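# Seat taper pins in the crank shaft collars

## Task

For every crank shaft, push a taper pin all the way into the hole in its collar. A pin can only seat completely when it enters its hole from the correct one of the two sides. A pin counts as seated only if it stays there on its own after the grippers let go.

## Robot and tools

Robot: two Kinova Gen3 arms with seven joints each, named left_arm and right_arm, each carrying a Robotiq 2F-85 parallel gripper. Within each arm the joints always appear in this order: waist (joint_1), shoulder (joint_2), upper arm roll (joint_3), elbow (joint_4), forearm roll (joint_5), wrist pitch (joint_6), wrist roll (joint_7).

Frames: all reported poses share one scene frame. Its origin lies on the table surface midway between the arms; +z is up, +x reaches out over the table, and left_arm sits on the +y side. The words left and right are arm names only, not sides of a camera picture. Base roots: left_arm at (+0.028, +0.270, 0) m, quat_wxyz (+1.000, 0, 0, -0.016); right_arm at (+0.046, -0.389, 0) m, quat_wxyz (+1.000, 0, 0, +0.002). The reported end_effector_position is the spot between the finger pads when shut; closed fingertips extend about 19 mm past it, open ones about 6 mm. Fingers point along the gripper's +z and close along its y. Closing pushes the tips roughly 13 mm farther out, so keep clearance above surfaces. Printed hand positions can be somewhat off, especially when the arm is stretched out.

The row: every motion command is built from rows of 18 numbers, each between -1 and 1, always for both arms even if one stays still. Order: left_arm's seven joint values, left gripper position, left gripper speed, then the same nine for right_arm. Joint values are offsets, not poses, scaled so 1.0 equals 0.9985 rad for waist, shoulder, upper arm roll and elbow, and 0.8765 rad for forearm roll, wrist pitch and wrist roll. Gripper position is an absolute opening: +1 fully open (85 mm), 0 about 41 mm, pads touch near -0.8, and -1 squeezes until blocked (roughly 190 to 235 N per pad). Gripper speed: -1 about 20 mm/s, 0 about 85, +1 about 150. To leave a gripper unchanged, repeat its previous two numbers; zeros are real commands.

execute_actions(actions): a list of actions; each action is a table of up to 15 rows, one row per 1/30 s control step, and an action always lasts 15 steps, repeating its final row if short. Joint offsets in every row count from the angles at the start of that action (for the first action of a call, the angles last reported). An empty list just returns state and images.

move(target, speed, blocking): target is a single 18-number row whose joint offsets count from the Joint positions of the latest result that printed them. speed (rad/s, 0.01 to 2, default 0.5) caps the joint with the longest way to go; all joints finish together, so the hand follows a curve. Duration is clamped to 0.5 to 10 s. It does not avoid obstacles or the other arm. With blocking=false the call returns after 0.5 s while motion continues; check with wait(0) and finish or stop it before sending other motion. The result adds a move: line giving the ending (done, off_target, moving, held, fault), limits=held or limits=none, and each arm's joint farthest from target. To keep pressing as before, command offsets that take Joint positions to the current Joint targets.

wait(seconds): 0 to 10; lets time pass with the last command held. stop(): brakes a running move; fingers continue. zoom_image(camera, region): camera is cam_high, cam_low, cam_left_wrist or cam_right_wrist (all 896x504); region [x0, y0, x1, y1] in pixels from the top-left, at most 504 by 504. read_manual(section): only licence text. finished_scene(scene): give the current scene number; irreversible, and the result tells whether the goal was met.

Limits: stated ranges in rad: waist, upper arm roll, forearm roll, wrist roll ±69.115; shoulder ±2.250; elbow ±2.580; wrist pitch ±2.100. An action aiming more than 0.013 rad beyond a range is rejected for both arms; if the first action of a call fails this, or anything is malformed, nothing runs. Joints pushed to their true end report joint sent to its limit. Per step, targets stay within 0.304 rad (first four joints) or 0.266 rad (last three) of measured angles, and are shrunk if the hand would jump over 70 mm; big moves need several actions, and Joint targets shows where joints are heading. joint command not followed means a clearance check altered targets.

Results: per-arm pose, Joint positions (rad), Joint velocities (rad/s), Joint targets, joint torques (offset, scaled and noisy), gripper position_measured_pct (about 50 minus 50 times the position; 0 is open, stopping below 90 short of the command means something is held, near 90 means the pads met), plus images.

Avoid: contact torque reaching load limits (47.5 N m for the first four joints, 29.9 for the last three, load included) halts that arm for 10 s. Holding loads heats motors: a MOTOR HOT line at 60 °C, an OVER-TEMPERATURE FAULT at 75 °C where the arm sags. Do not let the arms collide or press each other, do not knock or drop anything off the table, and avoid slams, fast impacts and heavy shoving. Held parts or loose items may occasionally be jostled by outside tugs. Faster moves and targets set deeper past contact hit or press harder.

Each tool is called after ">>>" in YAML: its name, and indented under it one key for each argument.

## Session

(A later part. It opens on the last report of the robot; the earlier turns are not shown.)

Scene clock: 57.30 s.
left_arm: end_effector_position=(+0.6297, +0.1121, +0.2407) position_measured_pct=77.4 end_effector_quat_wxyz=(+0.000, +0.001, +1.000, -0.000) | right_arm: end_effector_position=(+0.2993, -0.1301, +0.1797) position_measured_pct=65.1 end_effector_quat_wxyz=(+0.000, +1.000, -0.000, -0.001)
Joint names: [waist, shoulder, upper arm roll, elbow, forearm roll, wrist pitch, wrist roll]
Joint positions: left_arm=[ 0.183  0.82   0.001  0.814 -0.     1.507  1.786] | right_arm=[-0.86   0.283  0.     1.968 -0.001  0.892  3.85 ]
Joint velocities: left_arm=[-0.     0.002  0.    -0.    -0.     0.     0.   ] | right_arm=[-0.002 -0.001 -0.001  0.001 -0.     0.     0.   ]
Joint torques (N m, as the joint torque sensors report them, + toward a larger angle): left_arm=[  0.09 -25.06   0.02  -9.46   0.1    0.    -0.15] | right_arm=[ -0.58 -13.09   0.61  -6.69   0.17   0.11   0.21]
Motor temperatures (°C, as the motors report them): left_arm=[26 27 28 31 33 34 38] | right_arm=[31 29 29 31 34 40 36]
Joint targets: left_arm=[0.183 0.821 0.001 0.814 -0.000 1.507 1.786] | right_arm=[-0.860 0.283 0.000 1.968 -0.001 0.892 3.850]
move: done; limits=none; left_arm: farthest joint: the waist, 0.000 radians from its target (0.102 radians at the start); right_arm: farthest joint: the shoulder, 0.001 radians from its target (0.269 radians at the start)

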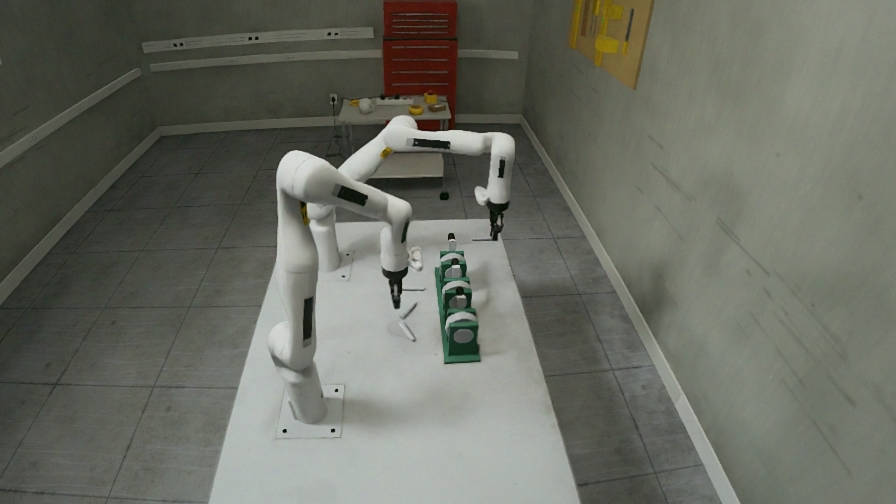

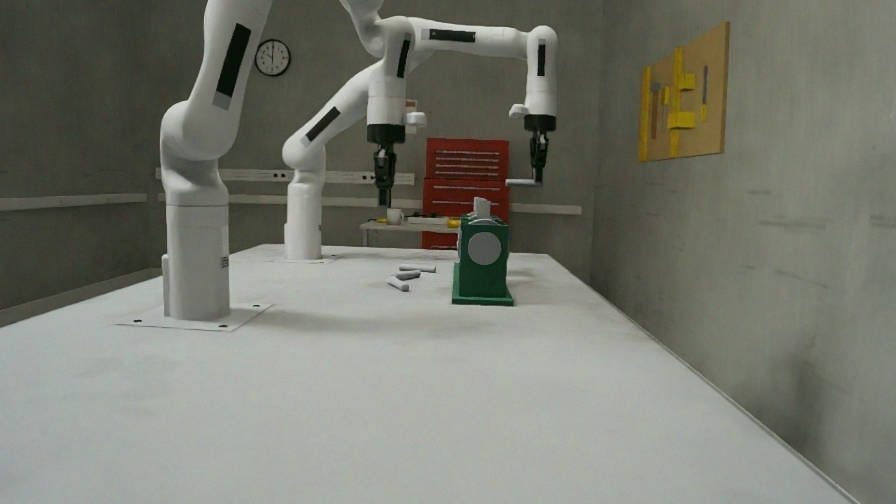

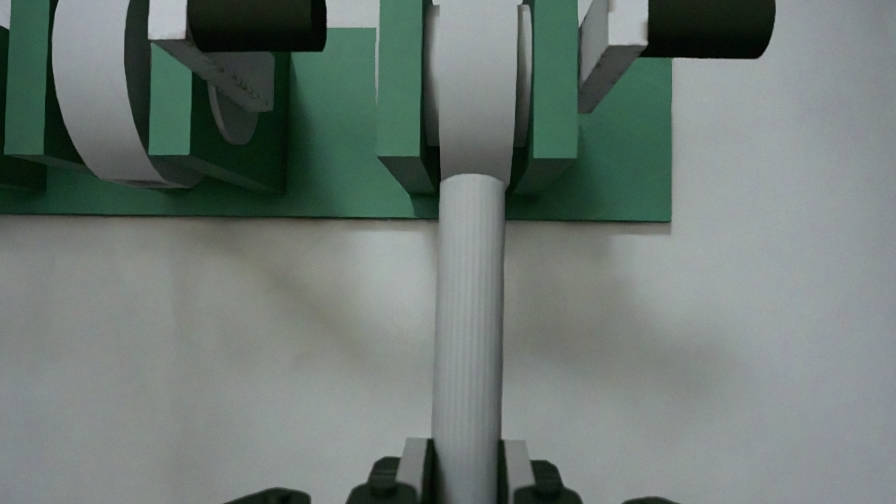

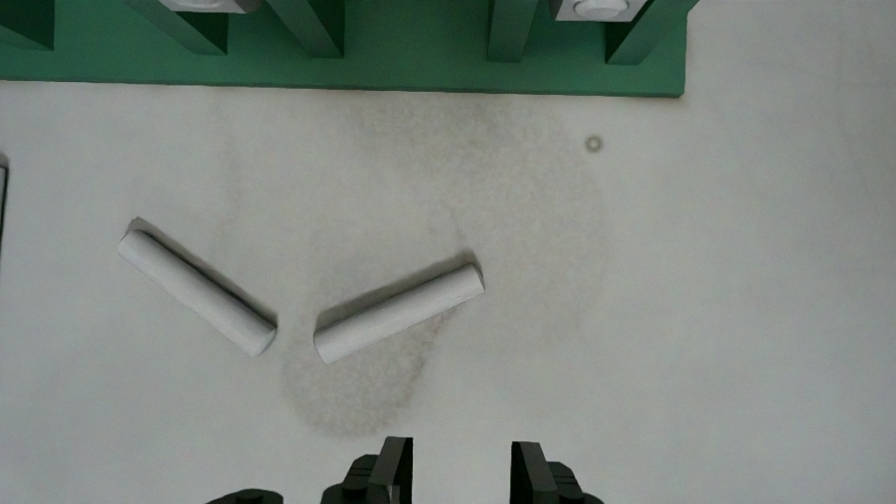

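>>> move:
  target: [-0.004,0.0818,0,0.2384,0,-0.364,-0.005,-1,0,-0.067,0.311,0,-0.004,0,-0.352,-1,-0.3,0]
  speed: 0.9

>>> move:
  target: [0,0,0,0,0,0,0,-1,0,0,0,0,0,0,0,-0.345,-0.3,0]
  speed: 0.9

Scene clock: 60.00 s.
left_arm: end_effector_position=(+0.6303, +0.1144, +0.1170) position_measured_pct=77.4 end_effector_quat_wxyz=(+0.000, +0.001, +1.000, -0.000) | right_arm: end_effector_position=(+0.3099, -0.0757, +0.0601) position_measured_pct=65.1 end_effector_quat_wxyz=(-0.000, +0.919, -0.394, -0.000)
Joint names: [waist, shoulder, upper arm roll, elbow, forearm roll, wrist pitch, wrist roll]
Joint positions: left_arm=[ 0.179  0.902  0.001  1.052 -0.     1.188  1.782] | right_arm=[-0.927  0.594  0.     1.964 -0.001  0.583  2.973]
Joint velocities: left_arm=[-0.001 -0.     0.    -0.    -0.     0.002  0.   ] | right_arm=[-0.001  0.003  0.001 -0.001  0.    -0.     0.   ]
Joint torques (N m, as the joint torque sensors report them, + toward a larger angle): left_arm=[ -0.21 -26.38   0.02  -8.88  -0.17  -0.02  -0.27] | right_arm=[  0.01 -16.12   0.36  -4.74   0.28   0.22  -0.11]
Motor temperatures (°C, as the motors report them): left_arm=[26 27 28 31 33 34 38] | right_arm=[31 29 29 31 34 40 36]
Joint targets: left_arm=[0.179 0.902 0.001 1.052 -0.000 1.188 1.782] | right_arm=[-0.927 0.594 0.000 1.964 -0.001 0.583 2.973]
move: done; limits=none; left_arm: farthest joint: the waist, 0.000 radians from its target (0.004 radians at the start); right_arm: farthest joint: the waist, 0.000 radians from its target (0.067 radians at the start)

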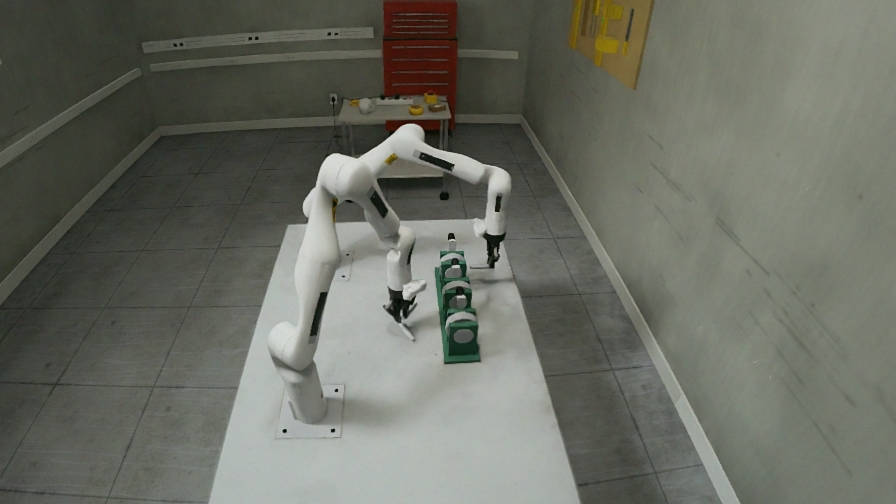

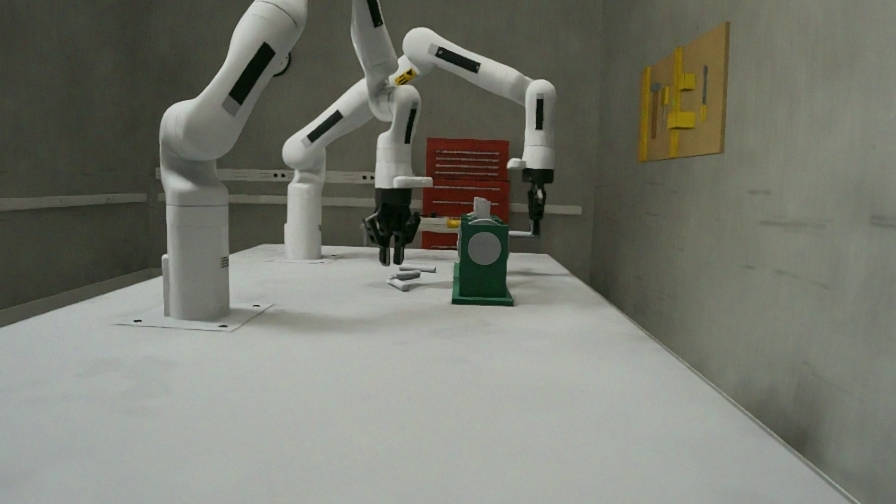

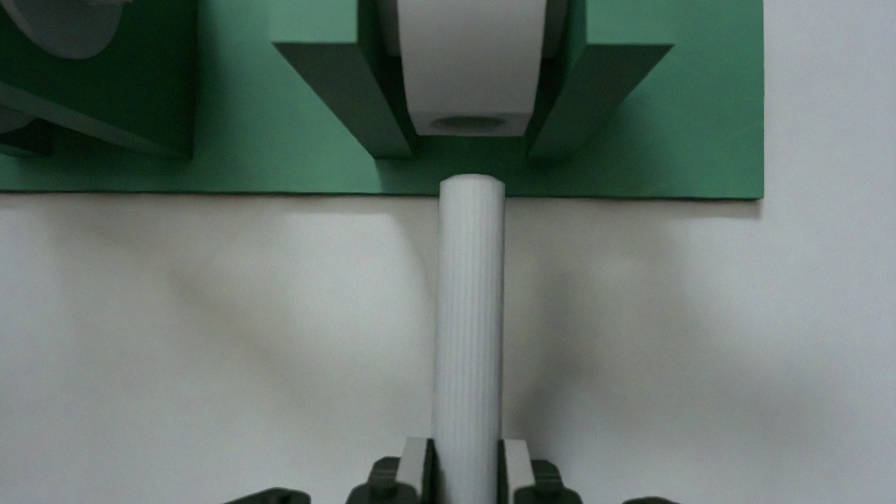

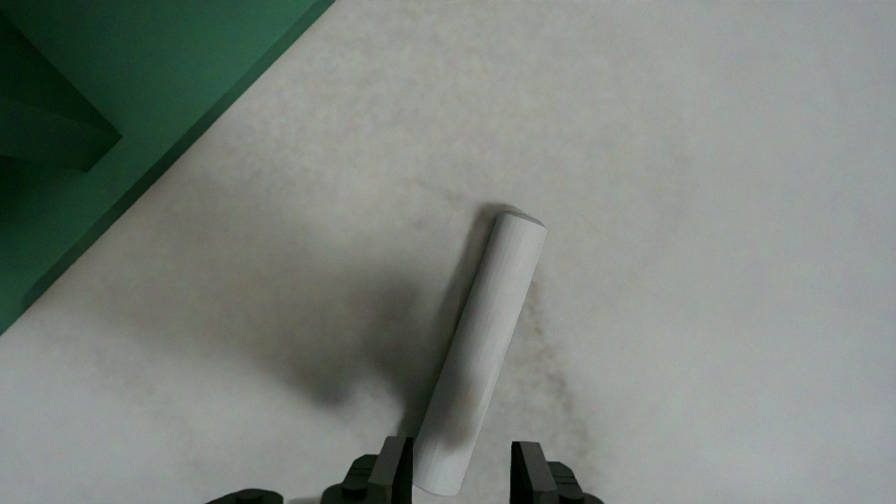

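Scene clock: 60.80 s.
left_arm: end_effector_position=(+0.6303, +0.1144, +0.1170) position_measured_pct=77.4 end_effector_quat_wxyz=(+0.000, +0.001, +1.000, -0.000) | right_arm: end_effector_position=(+0.3099, -0.0757, +0.0601) position_measured_pct=65.1 end_effector_quat_wxyz=(-0.000, +0.849, -0.528, -0.000)
Joint names: [waist, shoulder, upper arm roll, elbow, forearm roll, wrist pitch, wrist roll]
Joint positions: left_arm=[ 0.179  0.902  0.001  1.052 -0.     1.188  1.782] | right_arm=[-0.927  0.594  0.     1.964 -0.001  0.583  2.671]
Joint velocities: left_arm=[-0.001 -0.001  0.002  0.     0.    -0.     0.   ] | right_arm=[-0.     0.001  0.001 -0.001  0.     0.001  0.   ]
Joint torques (N m, as the joint torque sensors report them, + toward a larger angle): left_arm=[ -0.27 -25.47   0.34  -8.84  -0.11  -0.19  -0.29] | right_arm=[  0.   -17.06   0.17  -4.49  -0.01   0.29  -0.2 ]
Motor temperatures (°C, as the motors report them): left_arm=[26 27 28 31 33 34 38] | right_arm=[31 29 29 31 34 40 36]
Joint targets: left_arm=[0.179 0.902 0.001 1.052 -0.000 1.188 1.782] | right_arm=[-0.927 0.594 0.000 1.964 -0.001 0.583 2.671]
move: done; limits=none; left_arm: farthest joint: the waist, 0.000 radians from its target (0.000 radians at the start); right_arm: farthest joint: the waist, 0.000 radians from its target (0.000 radians at the start)

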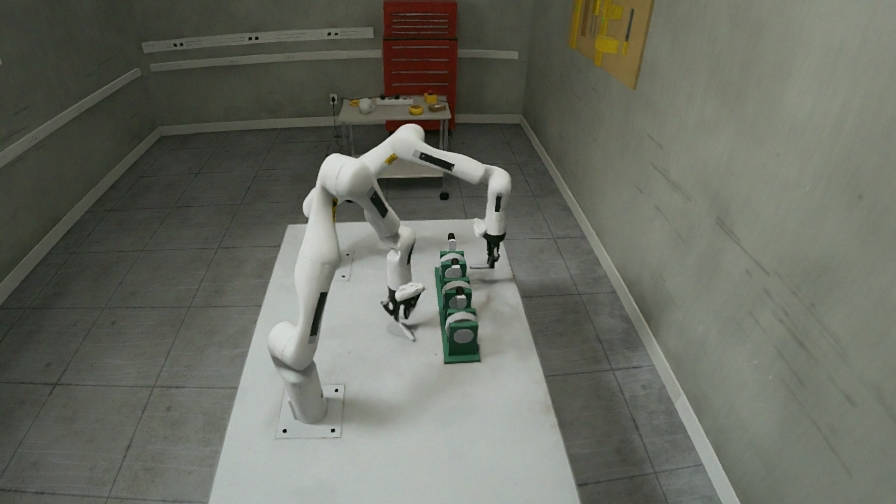

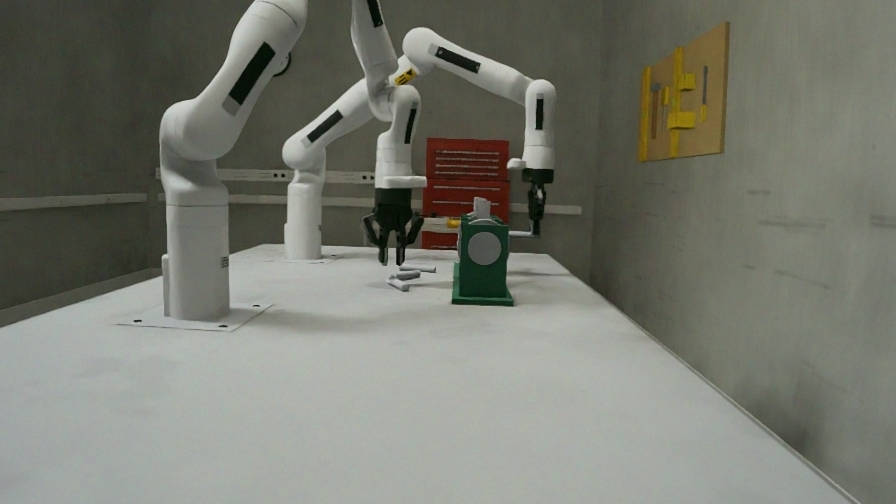

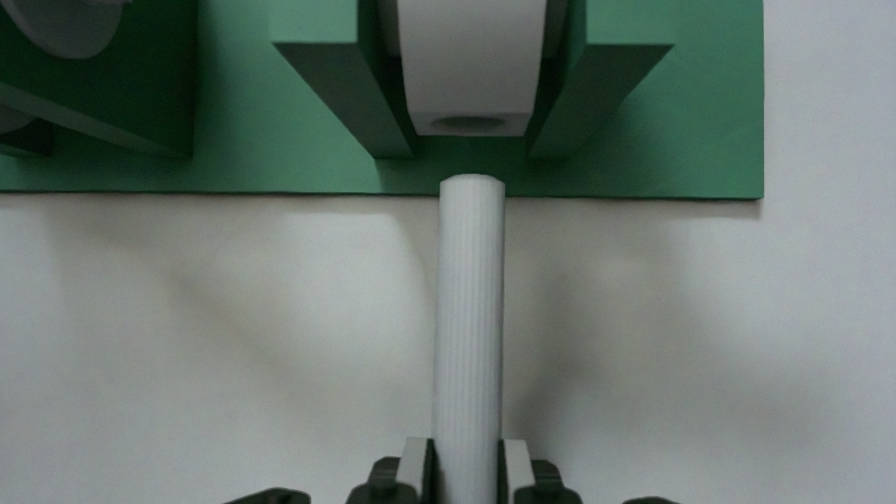

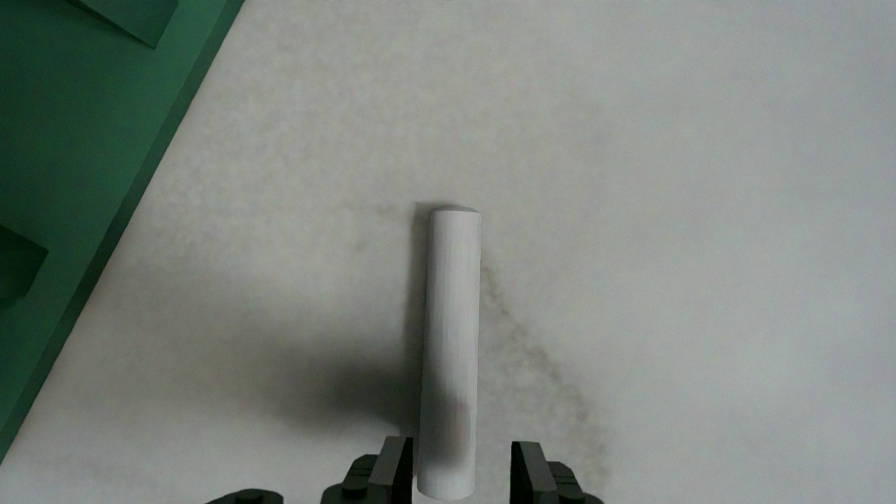

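>>> zoom_image:
  camera: "cam_low"
  region: [440,190,570,270]

Region (440, 190, 570, 270) of cam_low's 896x504 image, scaled by 3.877, with more detail than that image has; it fills the top 310 rows of this view, and the rest is white.

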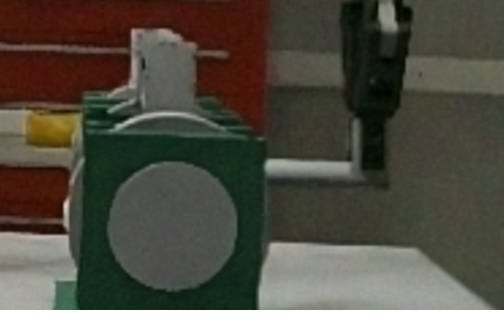

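>>> move:
  target: [0.008,-0.0433,0,0.0915,0,-0.0555,0.009,-1,0,0.003,0.0862,0,0.0095,0,-0.1085,0.003,-0.3,0]
  speed: 0.15

Scene clock: 62.60 s.
left_arm: end_effector_position=(+0.6127, +0.1137, +0.1175) position_measured_pct=77.4 end_effector_quat_wxyz=(+0.001, +0.001, +1.000, -0.000) | right_arm: end_effector_position=(+0.3128, -0.0739, +0.0233) position_measured_pct=65.1 end_effector_quat_wxyz=(-0.000, +0.849, -0.528, -0.000)
Joint names: [waist, shoulder, upper arm roll, elbow, forearm roll, wrist pitch, wrist roll]
Joint positions: left_arm=[ 0.187  0.858  0.001  1.142 -0.     1.138  1.789] | right_arm=[-0.924  0.679  0.     1.974 -0.001  0.488  2.673]
Joint velocities: left_arm=[ 0.001 -0.001  0.001  0.     0.     0.     0.   ] | right_arm=[ 0.     0.003 -0.001 -0.002  0.    -0.001  0.   ]
Joint torques (N m, as the joint torque sensors report them, + toward a larger angle): left_arm=[ -0.11 -24.17   0.65  -7.4    0.07   0.37  -0.05] | right_arm=[ -0.49 -17.58   0.36  -3.58   0.17   0.2   -0.28]
Motor temperatures (°C, as the motors report them): left_arm=[26 27 28 31 33 34 38] | right_arm=[31 29 29 31 34 40 36]
Joint targets: left_arm=[0.187 0.859 0.001 1.143 -0.000 1.139 1.789] | right_arm=[-0.924 0.680 0.000 1.974 -0.001 0.488 2.673]
move: done; limits=none; left_arm: farthest joint: the elbow, 0.001 radians from its target (0.092 radians at the start); right_arm: farthest joint: the shoulder, 0.001 radians from its target (0.087 radians at the start)

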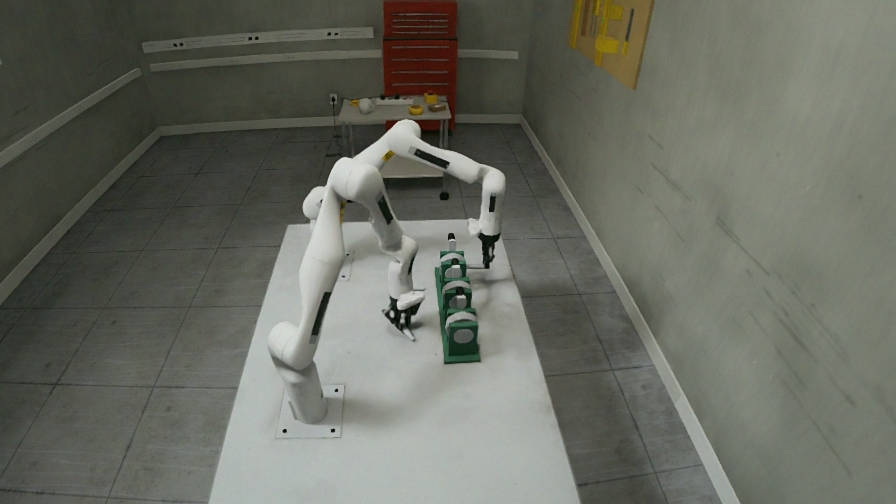

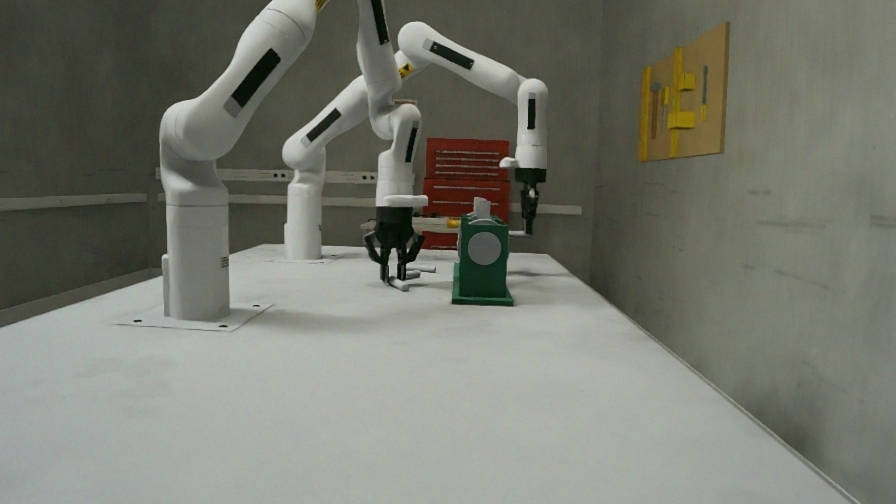

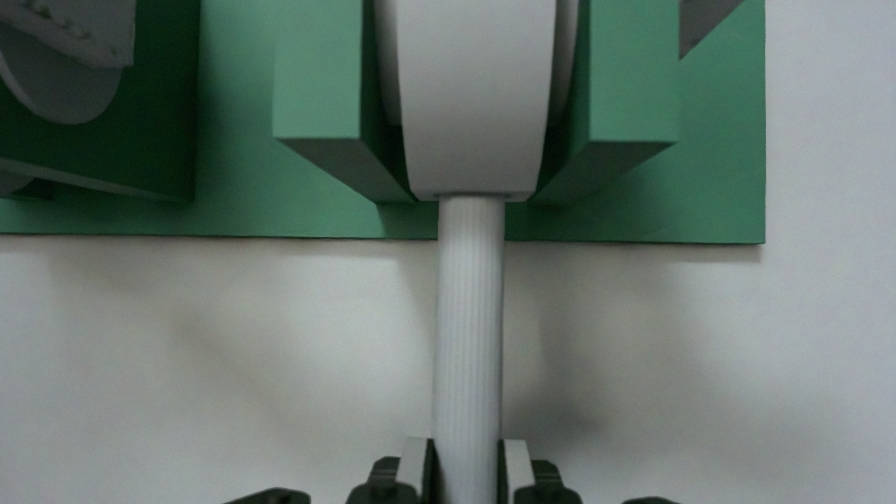

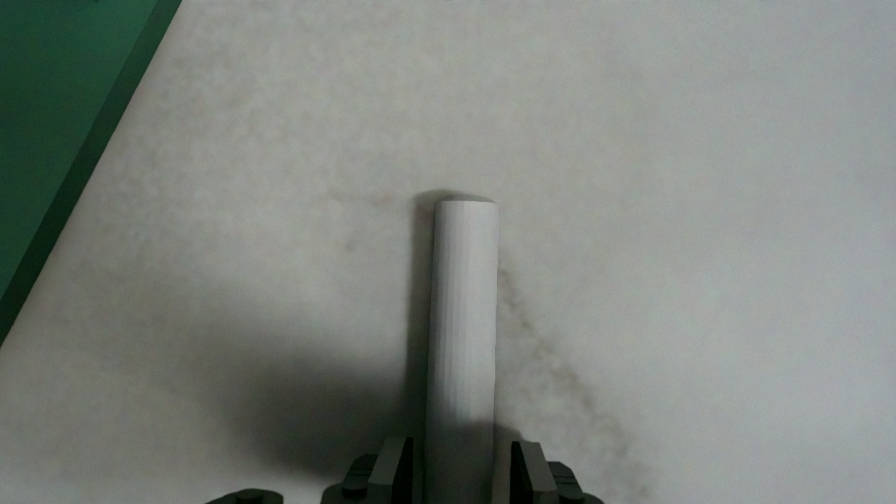

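>>> move:
  target: [0.0086,-0.0492,0,0.1028,0,-0.057,0.010,-1,0,0,0,0,0,0,0,0,-1,0]
  speed: 0.15

Scene clock: 63.90 s.
left_arm: end_effector_position=(+0.5899, +0.1139, +0.1178) position_measured_pct=77.4 end_effector_quat_wxyz=(-0.000, +0.001, +1.000, -0.000) | right_arm: end_effector_position=(+0.3129, -0.0739, +0.0237) position_measured_pct=77.4 end_effector_quat_wxyz=(-0.001, +0.849, -0.528, -0.000)
Joint names: [waist, shoulder, upper arm roll, elbow, forearm roll, wrist pitch, wrist roll]
Joint positions: left_arm=[ 0.195  0.809  0.001  1.244 -0.001  1.088  1.798] | right_arm=[-0.924  0.678  0.     1.974 -0.001  0.489  2.673]
Joint velocities: left_arm=[ 0.001 -0.001  0.     0.002  0.     0.001 -0.   ] | right_arm=[-0.     0.001 -0.    -0.001  0.    -0.    -0.   ]
Joint torques (N m, as the joint torque sensors report them, + toward a larger angle): left_arm=[  0.05 -22.22   0.08  -7.62  -0.21   0.03  -0.27] | right_arm=[ -0.3  -16.91   0.48  -3.82  -0.08   0.11  -0.14]
Motor temperatures (°C, as the motors report them): left_arm=[26 27 28 31 33 34 38] | right_arm=[31 29 29 31 34 40 36]
Joint targets: left_arm=[0.195 0.809 0.001 1.245 -0.000 1.088 1.798] | right_arm=[-0.924 0.679 0.000 1.974 -0.001 0.488 2.673]
move: done; limits=none; left_arm: farthest joint: the forearm roll, 0.001 radians from its target (0.000 radians at the start); right_arm: farthest joint: the shoulder, 0.001 radians from its target (0.001 radians at the start)

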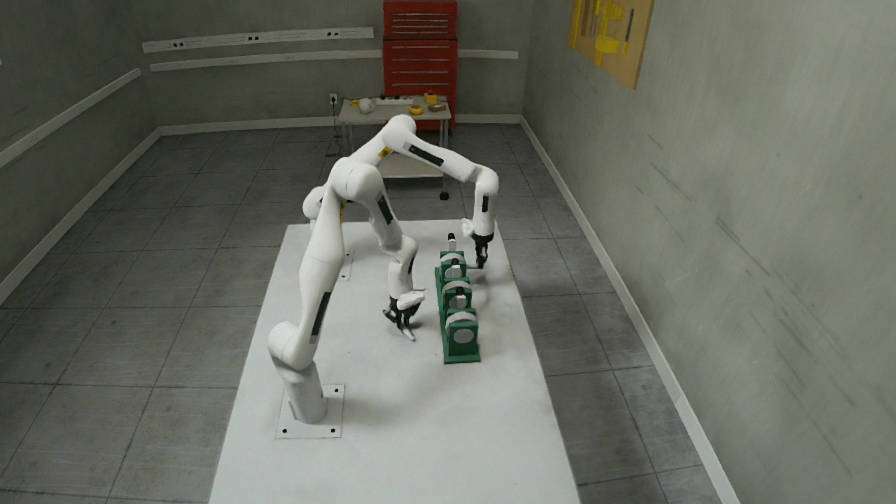

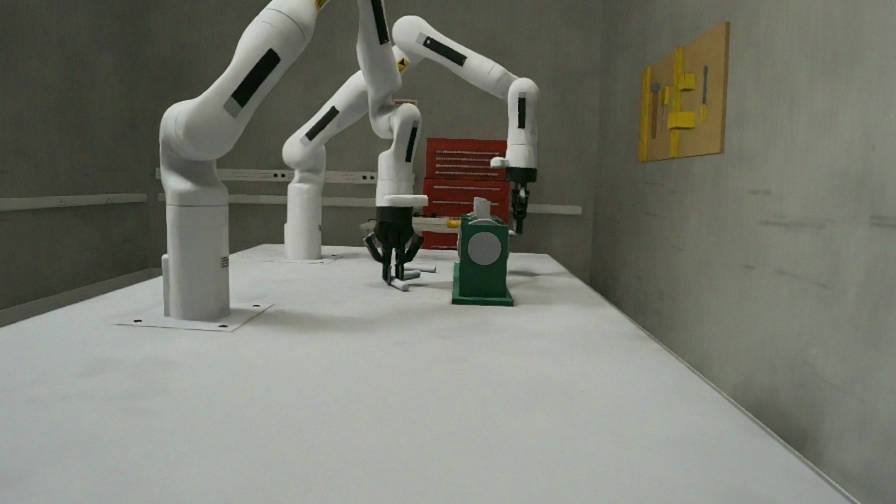

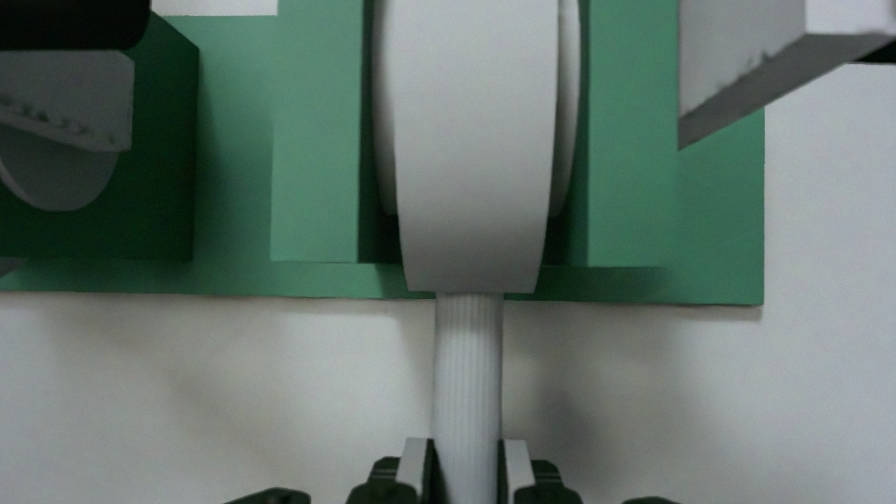

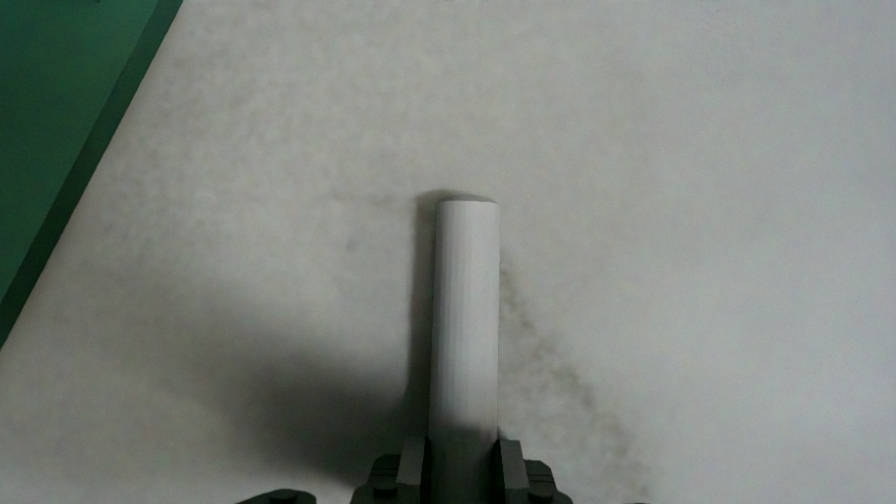

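>>> move:
  target: [0.0103,-0.0499,0,0.1045,0,-0.0616,0.011,-1,0,0,-0.0936,0,-0.255,0,0.398,0.4,-1,0]
  speed: 0.4

>>> move:
  target: [0,0,0,0,0,0,0,-0.3,0,0,0,0,0,0,0,0.867,-1,0]
  speed: 0.9

Scene clock: 65.93 s.
left_arm: end_effector_position=(+0.5664, +0.1140, +0.1180) position_measured_pct=77.4 end_effector_quat_wxyz=(+0.001, +0.001, +1.000, -0.000) | right_arm: end_effector_position=(+0.3451, -0.0308, +0.1139) position_measured_pct=77.4 end_effector_quat_wxyz=(-0.000, +0.928, -0.372, -0.000)
Joint names: [waist, shoulder, upper arm roll, elbow, forearm roll, wrist pitch, wrist roll]
Joint positions: left_arm=[ 0.205  0.759  0.001  1.348 -0.001  1.033  1.808] | right_arm=[-0.924  0.585  0.     1.719 -0.001  0.837  3.024]
Joint velocities: left_arm=[ 0.001 -0.001  0.    -0.     0.    -0.001  0.   ] | right_arm=[ 0.     0.001 -0.001 -0.001  0.    -0.001 -0.   ]
Joint torques (N m, as the joint torque sensors report them, + toward a larger angle): left_arm=[  0.4  -22.3    0.18  -7.08  -0.25   0.13  -0.22] | right_arm=[ -0.09 -19.47   0.44  -6.87   0.03   0.09  -0.21]
Motor temperatures (°C, as the motors report them): left_arm=[26 27 28 31 33 34 38] | right_arm=[31 29 29 31 34 40 36]
Joint targets: left_arm=[0.206 0.760 0.001 1.349 -0.001 1.034 1.808] | right_arm=[-0.924 0.585 0.000 1.719 -0.001 0.837 3.024]
move: done; limits=none; left_arm: farthest joint: the elbow, 0.001 radians from its target (0.104 radians at the start); right_arm: farthest joint: the waist, 0.000 radians from its target (0.000 radians at the start)

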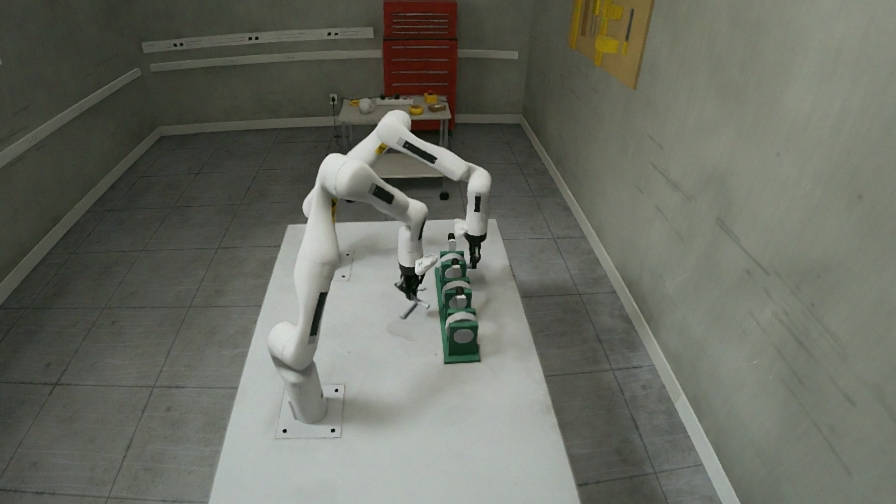

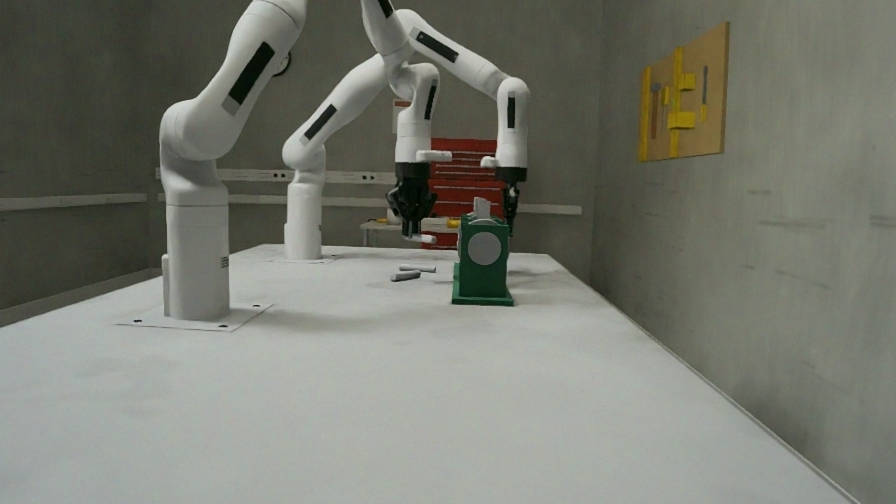

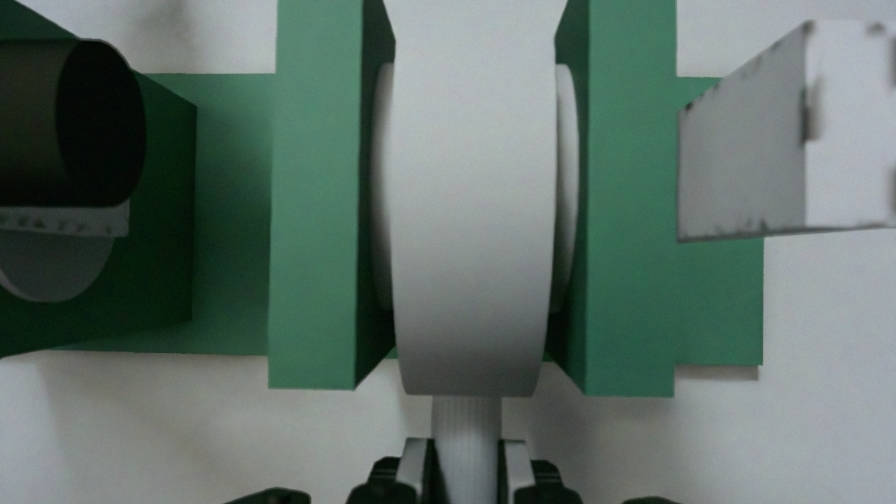

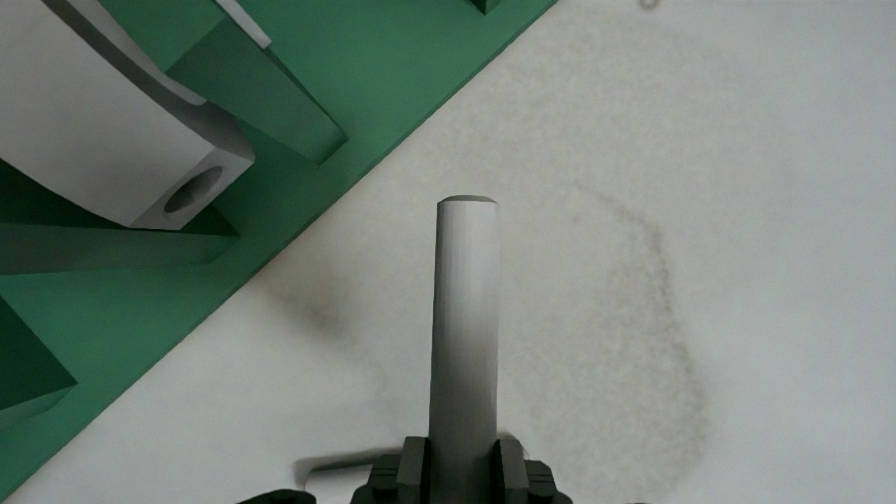

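Scene clock: 67.23 s.
left_arm: end_effector_position=(+0.5665, +0.1140, +0.1180) position_measured_pct=65.1 end_effector_quat_wxyz=(+0.001, +0.001, +1.000, -0.000) | right_arm: end_effector_position=(+0.3451, -0.0308, +0.1139) position_measured_pct=77.4 end_effector_quat_wxyz=(-0.000, +1.000, -0.001, -0.000)
Joint names: [waist, shoulder, upper arm roll, elbow, forearm roll, wrist pitch, wrist roll]
Joint positions: left_arm=[ 0.205  0.759  0.001  1.348 -0.001  1.033  1.808] | right_arm=[-0.924  0.585  0.     1.719 -0.001  0.837  3.784]
Joint velocities: left_arm=[-0.     0.     0.001  0.    -0.     0.001  0.   ] | right_arm=[ 0.    -0.     0.001  0.     0.    -0.     0.   ]
Joint torques (N m, as the joint torque sensors report them, + toward a larger angle): left_arm=[ -0.21 -22.45   0.32  -7.92  -0.03   0.13  -0.24] | right_arm=[  0.13 -19.04   0.06  -6.71   0.22   0.48  -0.04]
Motor temperatures (°C, as the motors report them): left_arm=[26 27 28 31 33 34 38] | right_arm=[31 29 29 31 34 40 36]
Joint targets: left_arm=[0.205 0.759 0.001 1.348 -0.001 1.033 1.808] | right_arm=[-0.924 0.585 0.000 1.719 -0.001 0.837 3.784]
move: done; limits=none; left_arm: farthest joint: the waist, 0.000 radians from its target (0.000 radians at the start); right_arm: farthest joint: the waist, 0.000 radians from its target (0.000 radians at the start)

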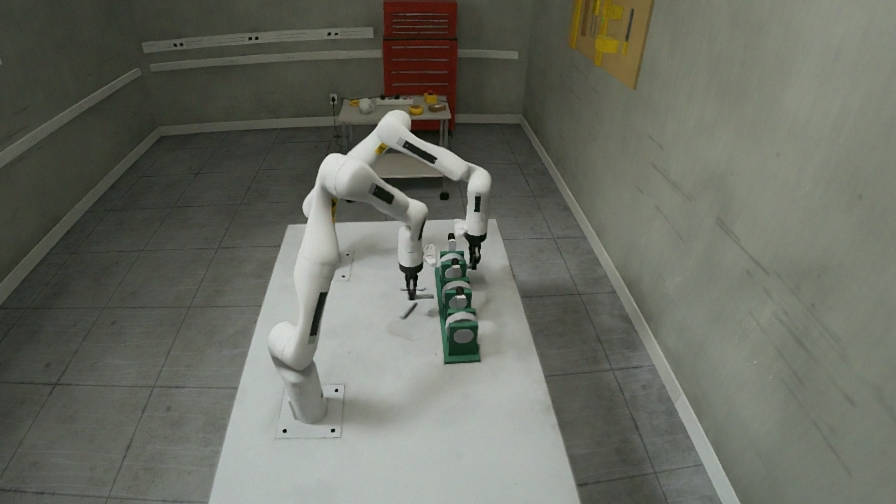

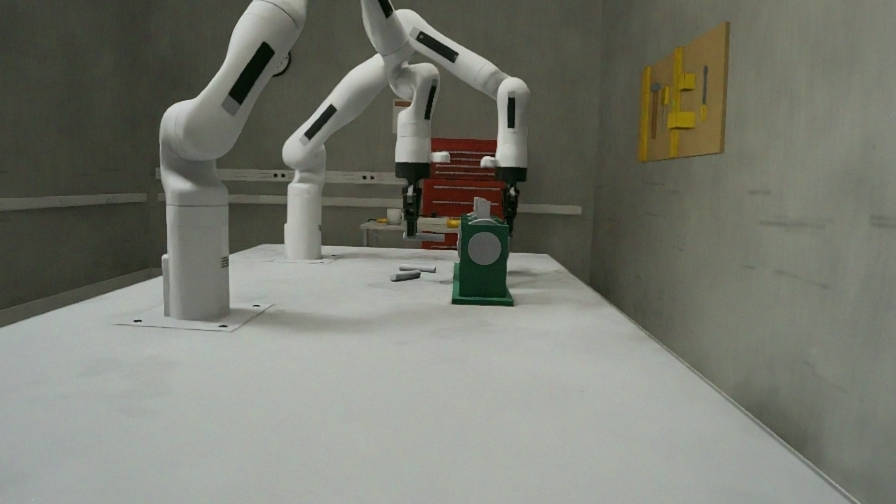

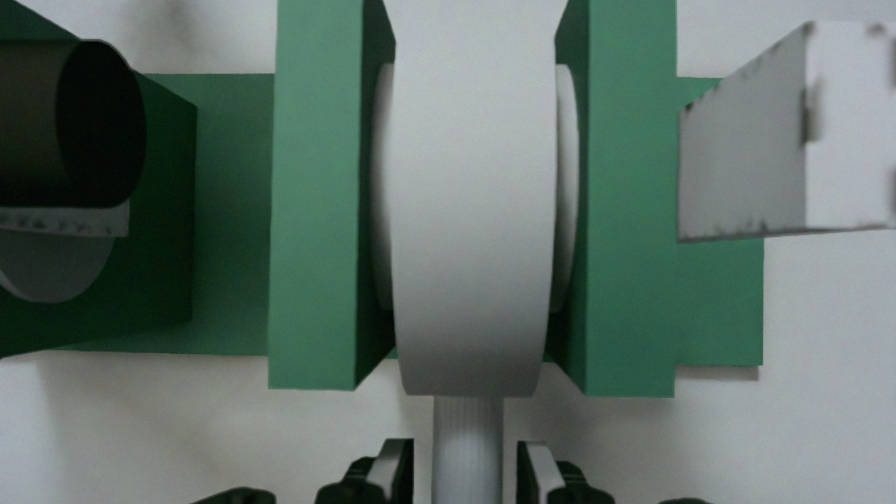

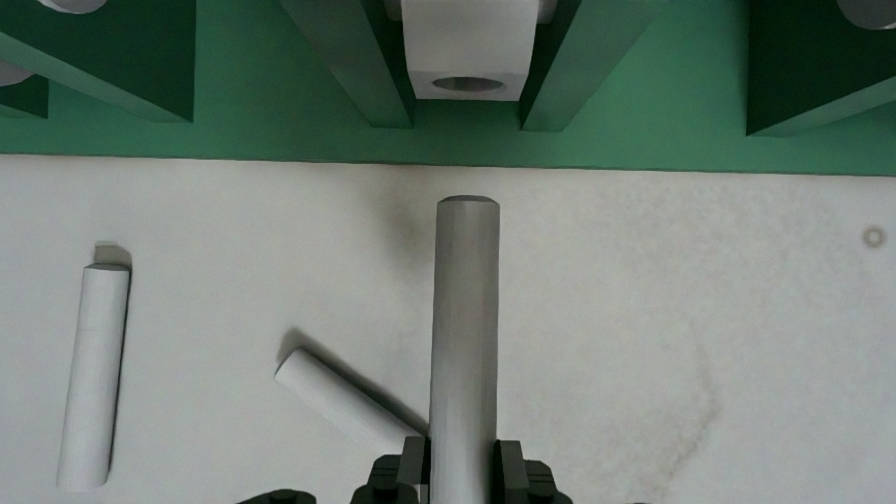

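>>> move:
  target: [-0.0132,0.0752,0,-0.1456,0,0.082,-0.015,-0.3,0,0.0513,0.0393,0,-0.0791,0,0.046,0.059,-1,0]
  speed: 0.2

Scene clock: 68.73 s.
left_arm: end_effector_position=(+0.5999, +0.1139, +0.1150) position_measured_pct=65.1 end_effector_quat_wxyz=(+0.000, +0.001, +1.000, +0.000) | right_arm: end_effector_position=(+0.3756, -0.0299, +0.1140) position_measured_pct=77.4 end_effector_quat_wxyz=(+0.000, +1.000, -0.000, -0.001)
Joint names: [waist, shoulder, upper arm roll, elbow, forearm roll, wrist pitch, wrist roll]
Joint positions: left_arm=[ 0.192  0.834  0.001  1.202 -0.001  1.105  1.795] | right_arm=[-0.873  0.624 -0.001  1.641 -0.002  0.879  3.836]
Joint velocities: left_arm=[-0.     0.003 -0.003 -0.    -0.     0.001  0.   ] | right_arm=[ 0.001  0.001 -0.002  0.    -0.     0.    -0.   ]
Joint torques (N m, as the joint torque sensors report them, + toward a larger angle): left_arm=[ -0.24 -23.34   0.01  -8.78  -0.07  -0.23  -0.23] | right_arm=[  0.53 -19.51   1.1   -7.     0.61  -0.08  -0.24]
Motor temperatures (°C, as the motors report them): left_arm=[26 27 28 31 33 34 38] | right_arm=[31 29 29 31 34 40 36]
Joint targets: left_arm=[0.192 0.834 0.001 1.202 -0.001 1.105 1.795] | right_arm=[-0.872 0.624 0.000 1.640 -0.001 0.878 3.836]
move: done; limits=none; left_arm: farthest joint: the waist, 0.000 radians from its target (0.013 radians at the start); right_arm: farthest joint: the waist, 0.001 radians from its target (0.051 radians at the start)

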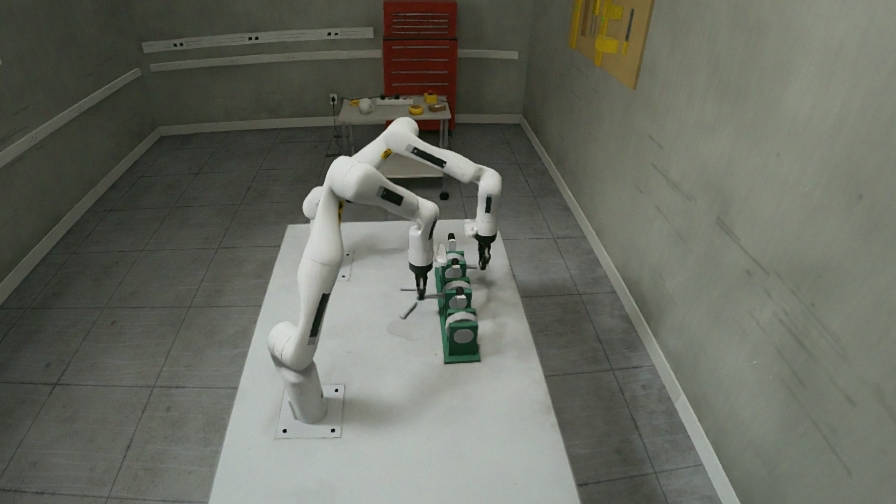

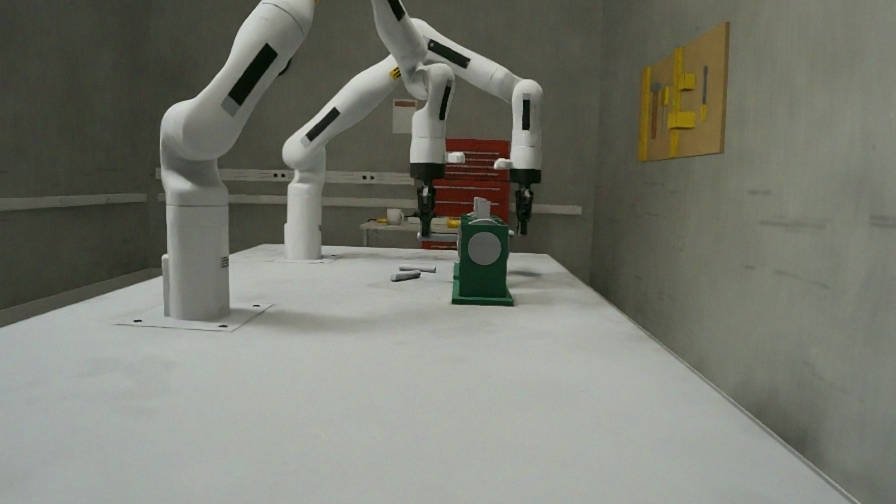

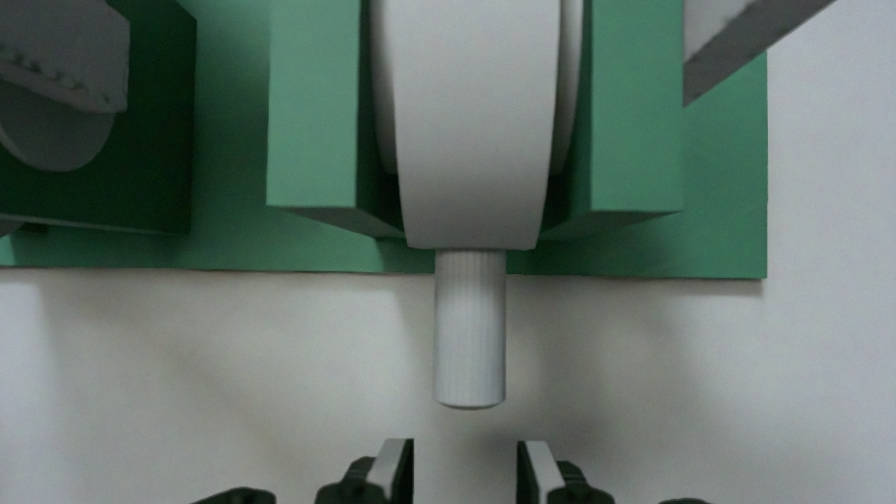

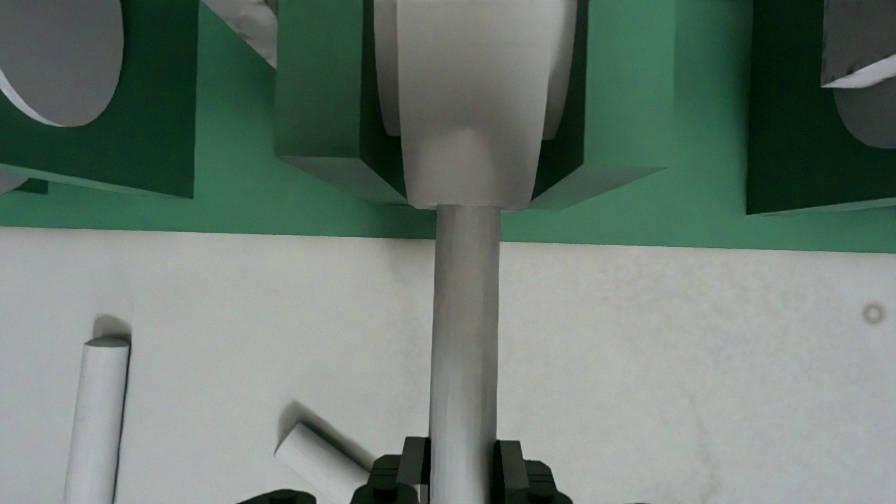

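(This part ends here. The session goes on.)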